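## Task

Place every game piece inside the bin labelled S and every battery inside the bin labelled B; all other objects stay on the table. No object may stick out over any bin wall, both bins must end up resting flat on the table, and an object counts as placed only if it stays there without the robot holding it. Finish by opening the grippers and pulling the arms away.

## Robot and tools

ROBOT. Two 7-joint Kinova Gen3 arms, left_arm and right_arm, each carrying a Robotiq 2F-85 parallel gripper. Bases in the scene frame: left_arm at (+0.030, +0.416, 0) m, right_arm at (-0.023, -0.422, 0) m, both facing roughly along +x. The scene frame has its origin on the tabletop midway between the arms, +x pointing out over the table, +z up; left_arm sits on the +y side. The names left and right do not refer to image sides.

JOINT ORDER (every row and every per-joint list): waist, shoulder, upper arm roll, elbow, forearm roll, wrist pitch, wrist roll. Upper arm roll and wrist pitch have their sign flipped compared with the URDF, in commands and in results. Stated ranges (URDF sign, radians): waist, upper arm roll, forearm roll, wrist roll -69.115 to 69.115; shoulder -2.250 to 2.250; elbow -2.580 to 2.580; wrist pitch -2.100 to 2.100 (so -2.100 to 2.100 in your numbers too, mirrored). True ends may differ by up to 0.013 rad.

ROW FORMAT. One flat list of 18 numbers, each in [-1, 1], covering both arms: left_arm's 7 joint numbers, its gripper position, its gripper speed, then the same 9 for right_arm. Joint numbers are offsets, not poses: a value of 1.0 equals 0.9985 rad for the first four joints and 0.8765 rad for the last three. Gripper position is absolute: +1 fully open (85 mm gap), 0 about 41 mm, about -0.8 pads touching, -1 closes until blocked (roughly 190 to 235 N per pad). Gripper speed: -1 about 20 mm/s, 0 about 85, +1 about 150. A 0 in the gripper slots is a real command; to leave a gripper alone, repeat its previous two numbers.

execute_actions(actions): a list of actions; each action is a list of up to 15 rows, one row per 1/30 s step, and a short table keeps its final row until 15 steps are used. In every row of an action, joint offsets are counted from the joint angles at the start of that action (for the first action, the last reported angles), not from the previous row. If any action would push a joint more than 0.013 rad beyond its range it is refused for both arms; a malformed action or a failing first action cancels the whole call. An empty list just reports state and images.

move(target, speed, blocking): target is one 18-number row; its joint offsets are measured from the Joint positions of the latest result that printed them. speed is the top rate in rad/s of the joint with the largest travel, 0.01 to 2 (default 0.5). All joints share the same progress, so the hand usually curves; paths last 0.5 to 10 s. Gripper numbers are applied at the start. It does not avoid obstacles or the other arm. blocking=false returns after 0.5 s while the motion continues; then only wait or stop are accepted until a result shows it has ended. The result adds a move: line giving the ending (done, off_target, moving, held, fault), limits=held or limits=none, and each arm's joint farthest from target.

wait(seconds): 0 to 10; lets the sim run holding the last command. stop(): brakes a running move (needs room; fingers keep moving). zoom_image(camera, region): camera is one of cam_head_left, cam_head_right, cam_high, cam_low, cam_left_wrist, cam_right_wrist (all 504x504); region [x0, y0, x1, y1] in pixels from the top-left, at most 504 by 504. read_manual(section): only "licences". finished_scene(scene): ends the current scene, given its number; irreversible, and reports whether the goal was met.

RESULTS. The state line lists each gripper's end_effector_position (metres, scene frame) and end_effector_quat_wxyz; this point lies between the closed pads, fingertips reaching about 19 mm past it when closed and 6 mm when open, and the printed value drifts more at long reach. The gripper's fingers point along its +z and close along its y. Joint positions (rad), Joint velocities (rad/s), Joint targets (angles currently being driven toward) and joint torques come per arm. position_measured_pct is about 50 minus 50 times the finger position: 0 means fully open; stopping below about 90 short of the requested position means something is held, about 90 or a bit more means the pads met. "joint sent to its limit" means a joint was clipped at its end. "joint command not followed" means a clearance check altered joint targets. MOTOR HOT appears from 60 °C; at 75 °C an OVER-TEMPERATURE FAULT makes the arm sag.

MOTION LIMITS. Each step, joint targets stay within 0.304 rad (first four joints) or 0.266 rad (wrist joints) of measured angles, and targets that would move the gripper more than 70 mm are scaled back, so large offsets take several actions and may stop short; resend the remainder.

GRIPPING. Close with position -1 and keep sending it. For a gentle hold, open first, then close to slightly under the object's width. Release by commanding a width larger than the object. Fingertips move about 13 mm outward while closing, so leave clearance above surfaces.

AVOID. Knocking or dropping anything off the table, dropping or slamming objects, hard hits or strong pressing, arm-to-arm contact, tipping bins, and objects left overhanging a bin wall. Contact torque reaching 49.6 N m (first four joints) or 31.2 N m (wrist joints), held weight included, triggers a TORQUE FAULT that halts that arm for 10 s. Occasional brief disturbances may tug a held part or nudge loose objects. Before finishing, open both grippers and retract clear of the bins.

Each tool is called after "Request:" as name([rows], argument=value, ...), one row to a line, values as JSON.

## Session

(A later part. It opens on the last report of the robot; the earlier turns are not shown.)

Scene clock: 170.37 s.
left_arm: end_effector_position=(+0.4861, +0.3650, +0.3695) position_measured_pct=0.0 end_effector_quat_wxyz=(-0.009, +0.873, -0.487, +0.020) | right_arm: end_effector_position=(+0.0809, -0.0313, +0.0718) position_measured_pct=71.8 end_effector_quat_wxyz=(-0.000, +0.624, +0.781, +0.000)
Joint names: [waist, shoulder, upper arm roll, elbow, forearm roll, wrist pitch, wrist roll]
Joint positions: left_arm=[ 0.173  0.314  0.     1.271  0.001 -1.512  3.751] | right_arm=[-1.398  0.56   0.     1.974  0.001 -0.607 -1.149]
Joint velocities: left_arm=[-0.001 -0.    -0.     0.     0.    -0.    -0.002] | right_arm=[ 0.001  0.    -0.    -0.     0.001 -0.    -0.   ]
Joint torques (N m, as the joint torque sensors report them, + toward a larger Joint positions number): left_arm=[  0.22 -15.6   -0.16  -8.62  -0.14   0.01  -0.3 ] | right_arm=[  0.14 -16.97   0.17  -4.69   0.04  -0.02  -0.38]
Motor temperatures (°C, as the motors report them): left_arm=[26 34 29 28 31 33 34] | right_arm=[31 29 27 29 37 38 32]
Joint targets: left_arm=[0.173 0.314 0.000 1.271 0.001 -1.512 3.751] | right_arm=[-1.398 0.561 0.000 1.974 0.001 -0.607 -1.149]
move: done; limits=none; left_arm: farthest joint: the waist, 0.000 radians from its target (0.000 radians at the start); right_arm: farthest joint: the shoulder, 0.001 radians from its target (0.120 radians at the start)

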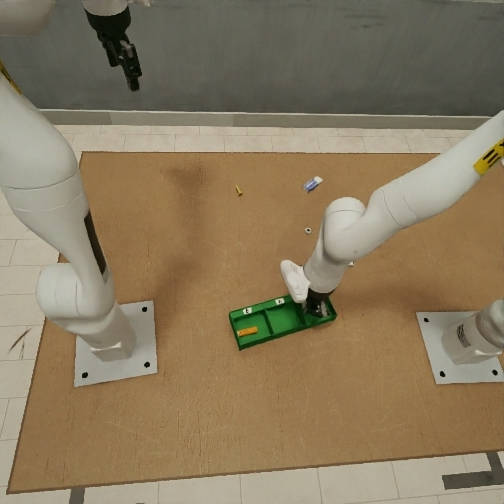

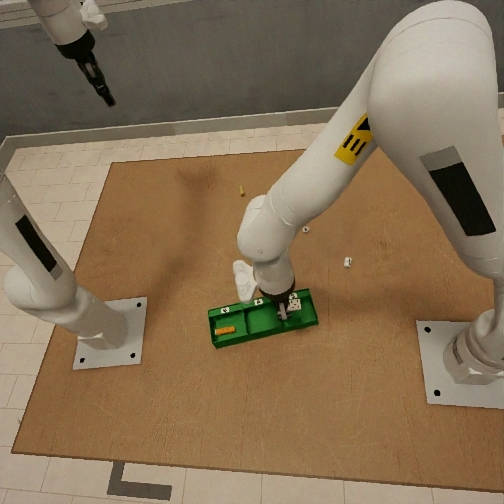

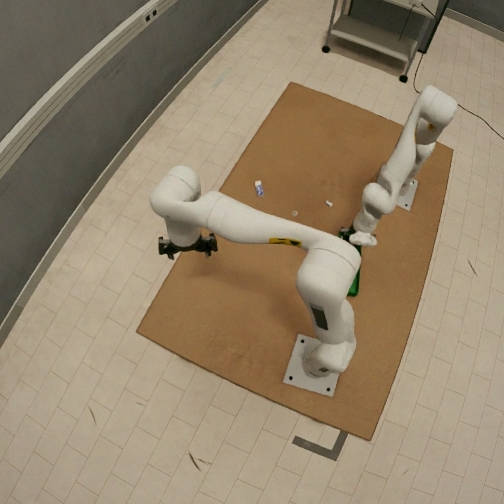

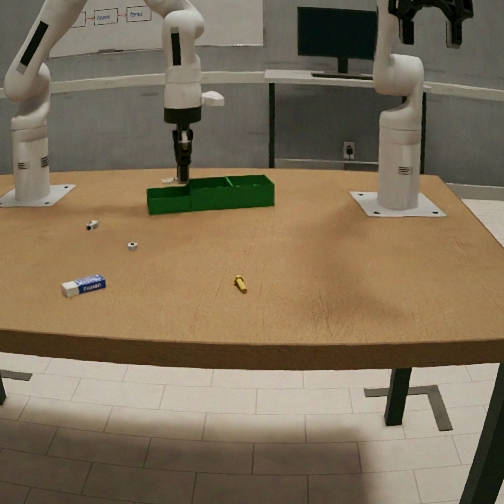

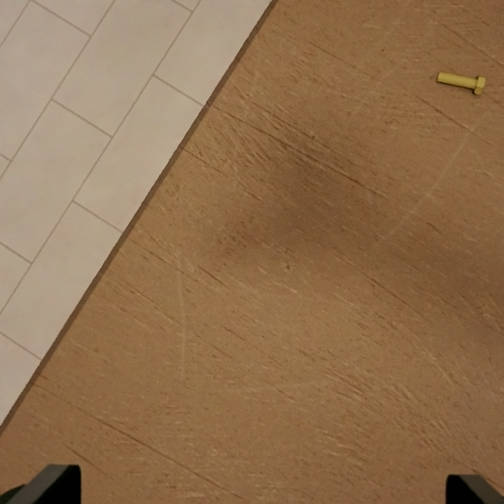

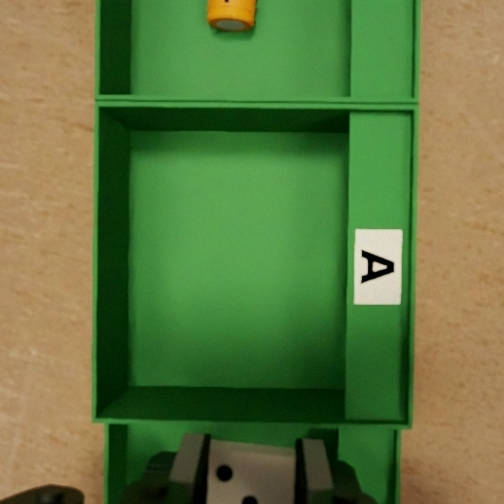

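Request:
move(target=[0,0,0,0,0,0,0,1,1,0,0.068,0,0.026,0,0.107,0,-1,0.5], speed=0.12)

Scene clock: 175.87 s.
left_arm: end_effector_position=(+0.4861, +0.3650, +0.3695) position_measured_pct=0.0 end_effector_quat_wxyz=(-0.009, +0.873, -0.487, +0.020) | right_arm: end_effector_position=(+0.0807, -0.0326, +0.0403) position_measured_pct=71.8 end_effector_quat_wxyz=(-0.000, +0.624, +0.781, +0.000)
Joint names: [waist, shoulder, upper arm roll, elbow, forearm roll, wrist pitch, wrist roll]
Joint positions: left_arm=[ 0.173  0.314  0.     1.271  0.001 -1.512  3.751] | right_arm=[-1.398  0.628  0.     2.     0.001 -0.513 -1.149]
Joint velocities: left_arm=[-0.     0.     0.001  0.    -0.001 -0.    -0.001] | right_arm=[-0.001  0.002  0.     0.     0.001  0.001 -0.   ]
Joint torques (N m, as the joint torque sensors report them, + toward a larger Joint positions number): left_arm=[  0.07 -15.53  -0.15  -8.53  -0.12  -0.04  -0.23] | right_arm=[ -0.01 -17.24   0.21  -4.06  -0.04  -0.29  -0.35]
Motor temperatures (°C, as the motors report them): left_arm=[26 34 29 28 31 33 34] | right_arm=[31 29 27 29 37 38 32]
Joint targets: left_arm=[0.173 0.314 0.000 1.271 0.001 -1.512 3.751] | right_arm=[-1.398 0.628 0.000 2.000 0.001 -0.513 -1.149]
move: done; limits=none; left_arm: farthest joint: the waist, 0.000 radians from its target (0.000 radians at the start); right_arm: farthest joint: the waist, 0.000 radians from its target (0.000 radians at the start)

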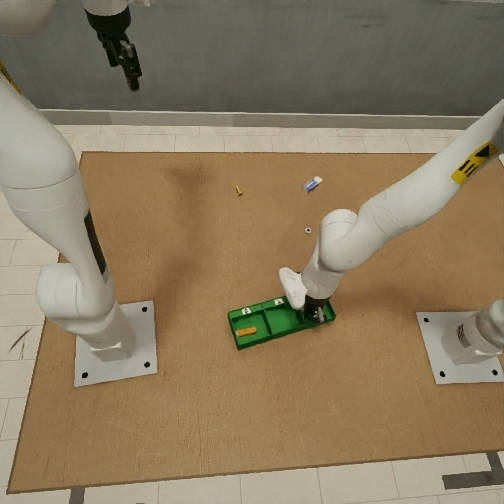

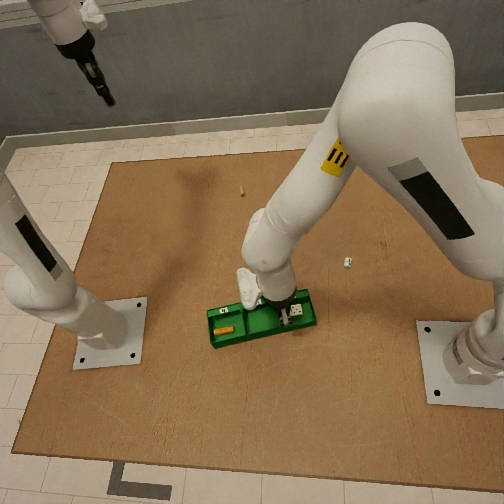

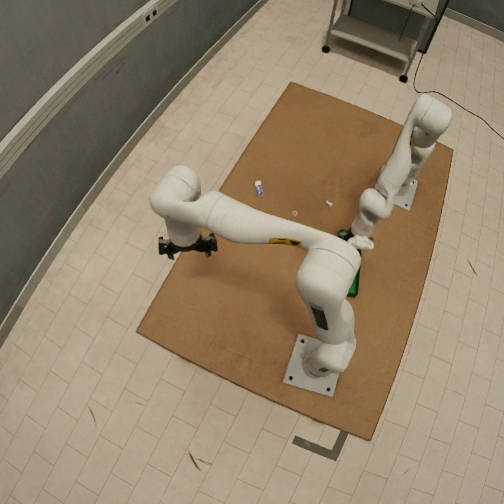

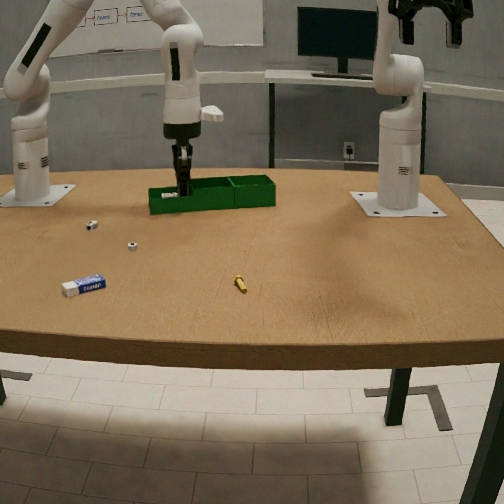

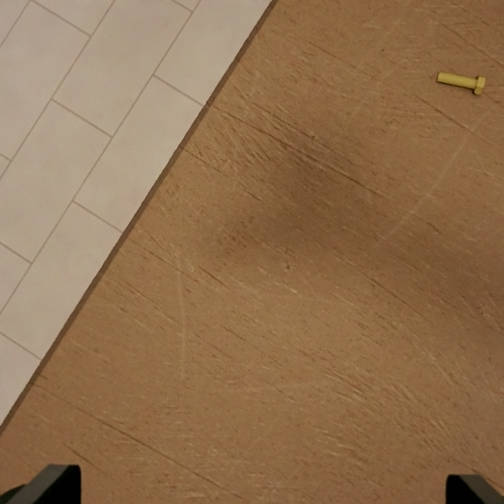

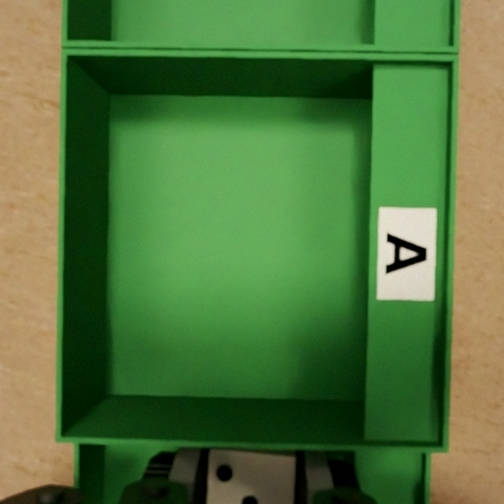

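Request:
move(target=[0,0,0,0,0,0,0,1,1,0,0,0,0,0,0,0,-0.25,0])

Request:
move(target=[0,0,0,0,0,0,0,1,1,0,-0.25,0,-0.1,0,-0.4,0,-0.25,0], speed=0.3)

Request:
move(target=[0,0,0,0,0,0,0,1,1,0.5,-0.2,0,0,0,-0.2,0,-0.25,0], speed=0.6)

Scene clock: 181.90 s.
left_arm: end_effector_position=(+0.4861, +0.3650, +0.3695) position_measured_pct=0.0 end_effector_quat_wxyz=(-0.009, +0.873, -0.487, +0.020) | right_arm: end_effector_position=(+0.0805, -0.0326, +0.0402) position_measured_pct=62.3 end_effector_quat_wxyz=(-0.000, +0.624, +0.781, +0.000)
Joint names: [waist, shoulder, upper arm roll, elbow, forearm roll, wrist pitch, wrist roll]
Joint positions: left_arm=[ 0.173  0.314  0.     1.271  0.001 -1.512  3.751] | right_arm=[-1.398  0.628  0.     2.     0.001 -0.513 -1.149]
Joint velocities: left_arm=[-0.     0.001  0.001  0.001  0.001  0.    -0.001] | right_arm=[-0.     0.001  0.    -0.001  0.001 -0.    -0.   ]
Joint torques (N m, as the joint torque sensors report them, + toward a larger Joint positions number): left_arm=[  0.24 -15.62  -0.22  -8.58  -0.11  -0.02  -0.23] | right_arm=[  0.17 -17.54   0.12  -3.88   0.01  -0.19  -0.39]
Motor temperatures (°C, as the motors report them): left_arm=[26 34 29 28 31 33 34] | right_arm=[31 29 27 29 37 38 32]
Joint targets: left_arm=[0.173 0.314 0.000 1.271 0.001 -1.512 3.751] | right_arm=[-1.398 0.628 0.000 2.000 0.001 -0.513 -1.149]
move: done; limits=none; left_arm: farthest joint: the waist, 0.000 radians from its target (0.000 radians at the start); right_arm: farthest joint: the waist, 0.000 radians from its target (0.000 radians at the start)

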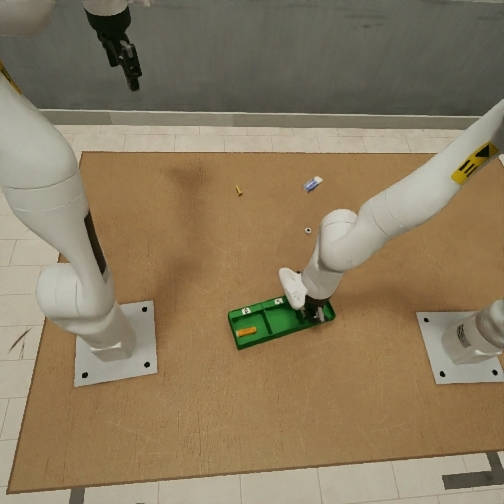

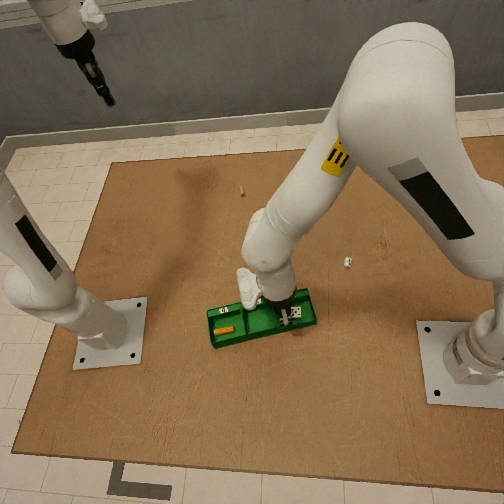

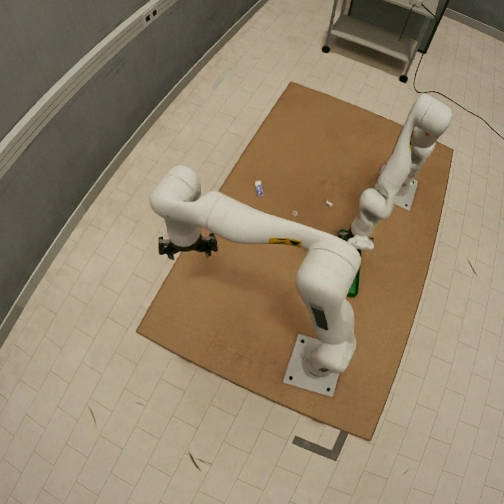

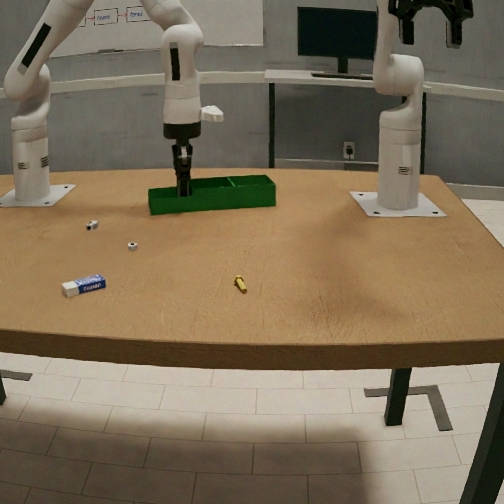

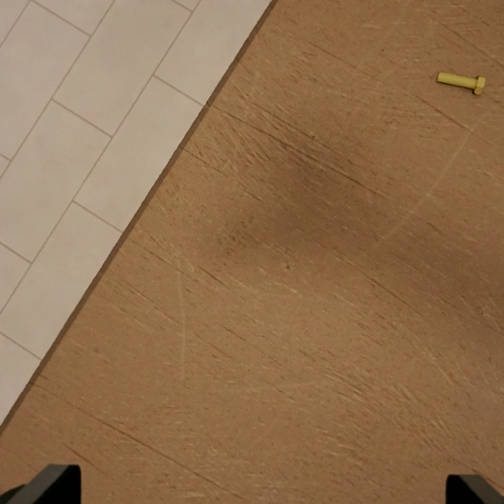

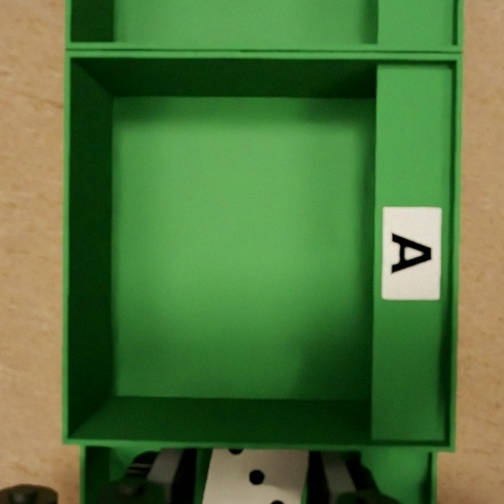

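Scene clock: 183.53 s.
left_arm: end_effector_position=(+0.4861, +0.3650, +0.3695) position_measured_pct=0.0 end_effector_quat_wxyz=(-0.009, +0.873, -0.487, +0.020) | right_arm: end_effector_position=(+0.0791, -0.0402, +0.1601) position_measured_pct=62.3 end_effector_quat_wxyz=(+0.000, +0.624, +0.781, -0.000)
Joint names: [waist, shoulder, upper arm roll, elbow, forearm roll, wrist pitch, wrist roll]
Joint positions: left_arm=[ 0.173  0.314  0.     1.271  0.001 -1.512  3.751] | right_arm=[-1.398  0.379  0.     1.9    0.001 -0.864 -1.149]
Joint velocities: left_arm=[ 0.  0. -0.  0. -0.  0.  0.] | right_arm=[ 0.    -0.002 -0.     0.002 -0.001  0.    -0.   ]
Joint torques (N m, as the joint torque sensors report them, + toward a larger Joint positions number): left_arm=[  0.15 -15.62  -0.21  -8.64  -0.09  -0.04  -0.21] | right_arm=[  0.03 -15.21   0.16  -6.37  -0.04  -0.28  -0.34]
Motor temperatures (°C, as the motors report them): left_arm=[26 34 29 28 31 33 34] | right_arm=[31 29 27 29 37 38 32]
Joint targets: left_arm=[0.173 0.314 0.000 1.271 0.001 -1.512 3.751] | right_arm=[-1.398 0.378 0.000 1.900 0.001 -0.864 -1.149]
move: done; limits=none; left_arm: farthest joint: the waist, 0.000 radians from its target (0.000 radians at the start); right_arm: farthest joint: the waist, 0.000 radians from its target (0.000 radians at the start)

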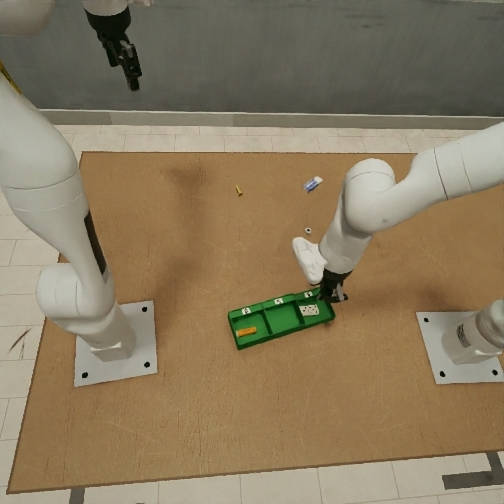

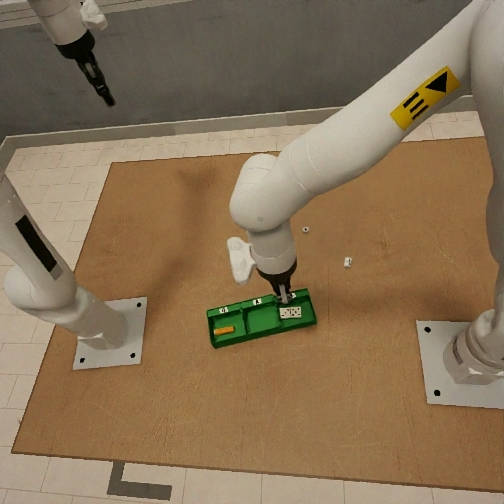

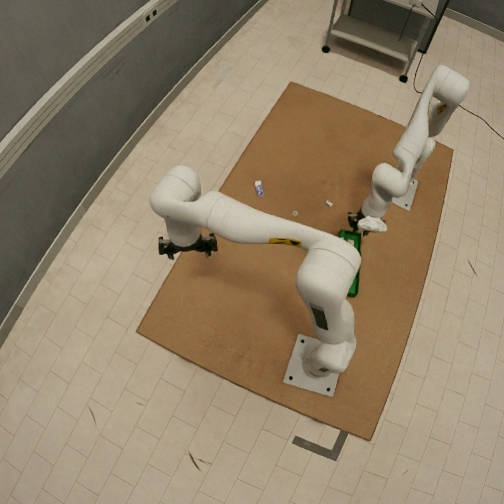

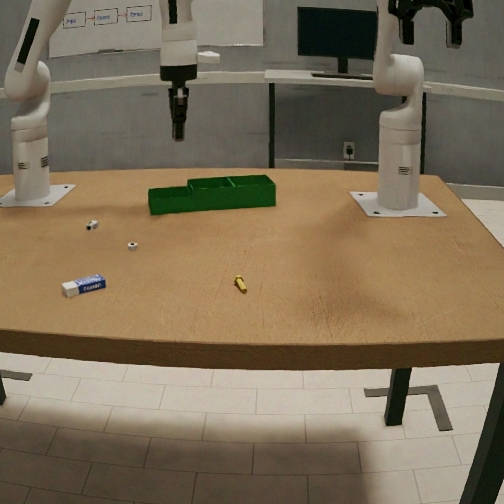

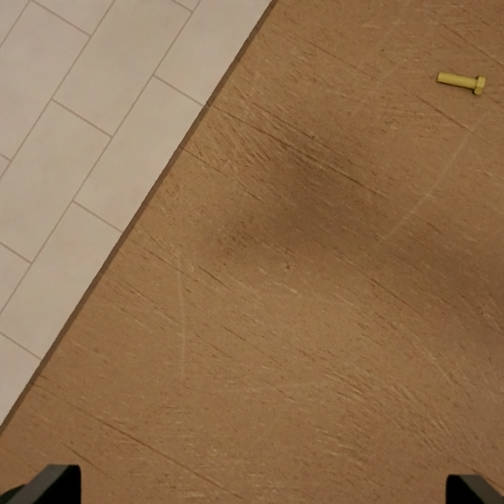

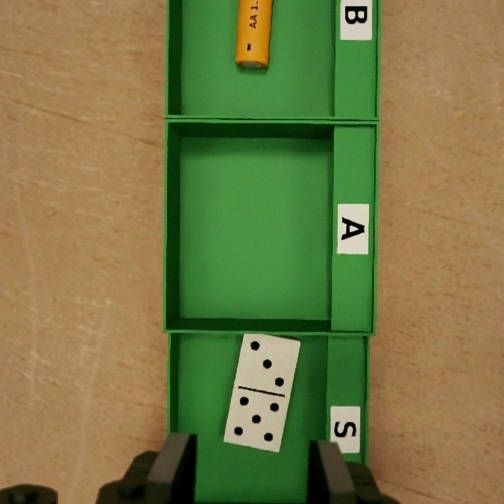

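Scene clock: 185.03 s.
left_arm: end_effector_position=(+0.4861, +0.3650, +0.3695) position_measured_pct=0.0 end_effector_quat_wxyz=(-0.009, +0.873, -0.487, +0.020) | right_arm: end_effector_position=(+0.2252, -0.1643, +0.2347) position_measured_pct=62.3 end_effector_quat_wxyz=(-0.002, +0.798, +0.603, +0.012)
Joint names: [waist, shoulder, upper arm roll, elbow, forearm roll, wrist pitch, wrist roll]
Joint positions: left_arm=[ 0.173  0.314  0.     1.271  0.001 -1.512  3.751] | right_arm=[-0.899  0.179  0.     1.9    0.001 -1.039 -1.149]
Joint velocities: left_arm=[ 0.    -0.002 -0.    -0.001  0.001  0.001  0.002] | right_arm=[ 0.003  0.     0.     0.001  0.001 -0.001 -0.   ]
Joint torques (N m, as the joint torque sensors report them, + toward a larger Joint positions number): left_arm=[  0.13 -15.68  -0.18  -8.54  -0.07   0.01  -0.26] | right_arm=[  0.05 -12.08   0.3   -7.23  -0.11  -0.11  -0.38]
Motor temperatures (°C, as the motors report them): left_arm=[26 34 29 28 31 33 34] | right_arm=[31 29 27 29 37 38 32]
Joint targets: left_arm=[0.173 0.314 0.000 1.271 0.001 -1.512 3.751] | right_arm=[-0.898 0.179 0.000 1.900 0.001 -1.039 -1.149]
move: done; limits=none; left_arm: farthest joint: the waist, 0.000 radians from its target (0.000 radians at the start); right_arm: farthest joint: the waist, 0.000 radians from its target (0.499 radians at the start)

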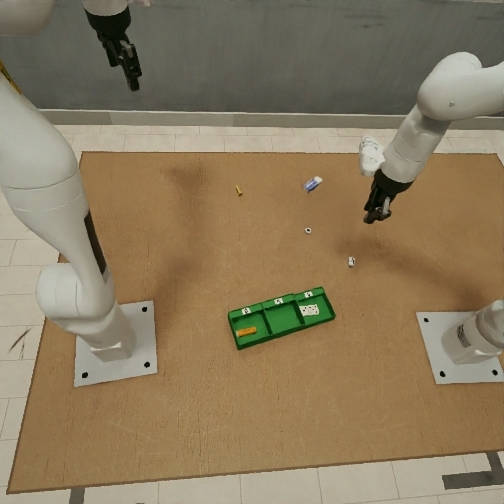

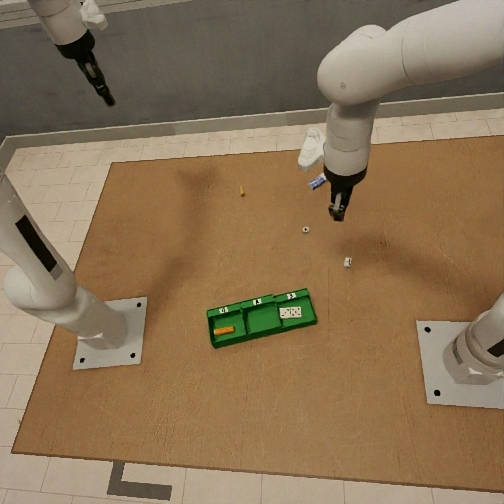

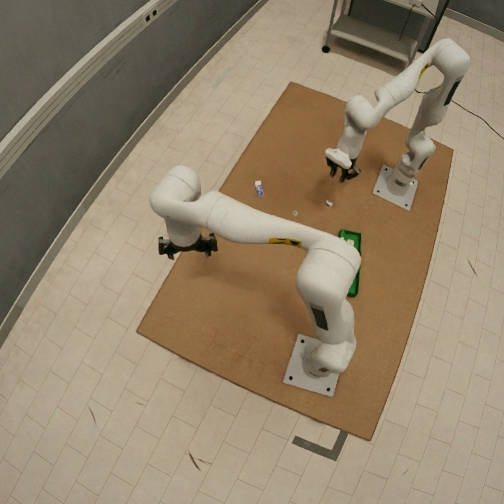

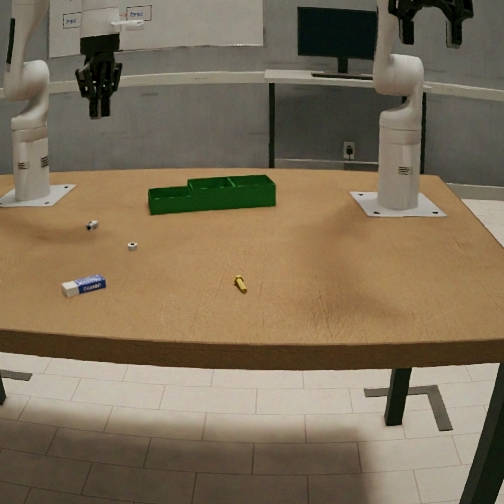

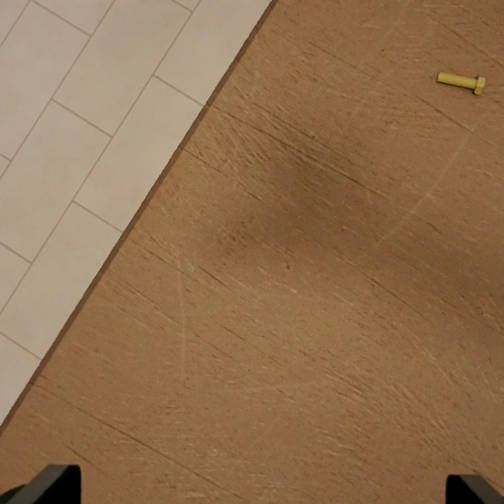

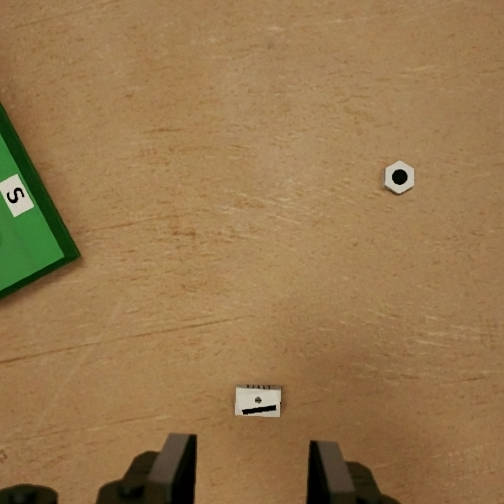

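Request:
finished_scene(scene=2)

The scene is finished: the task was done.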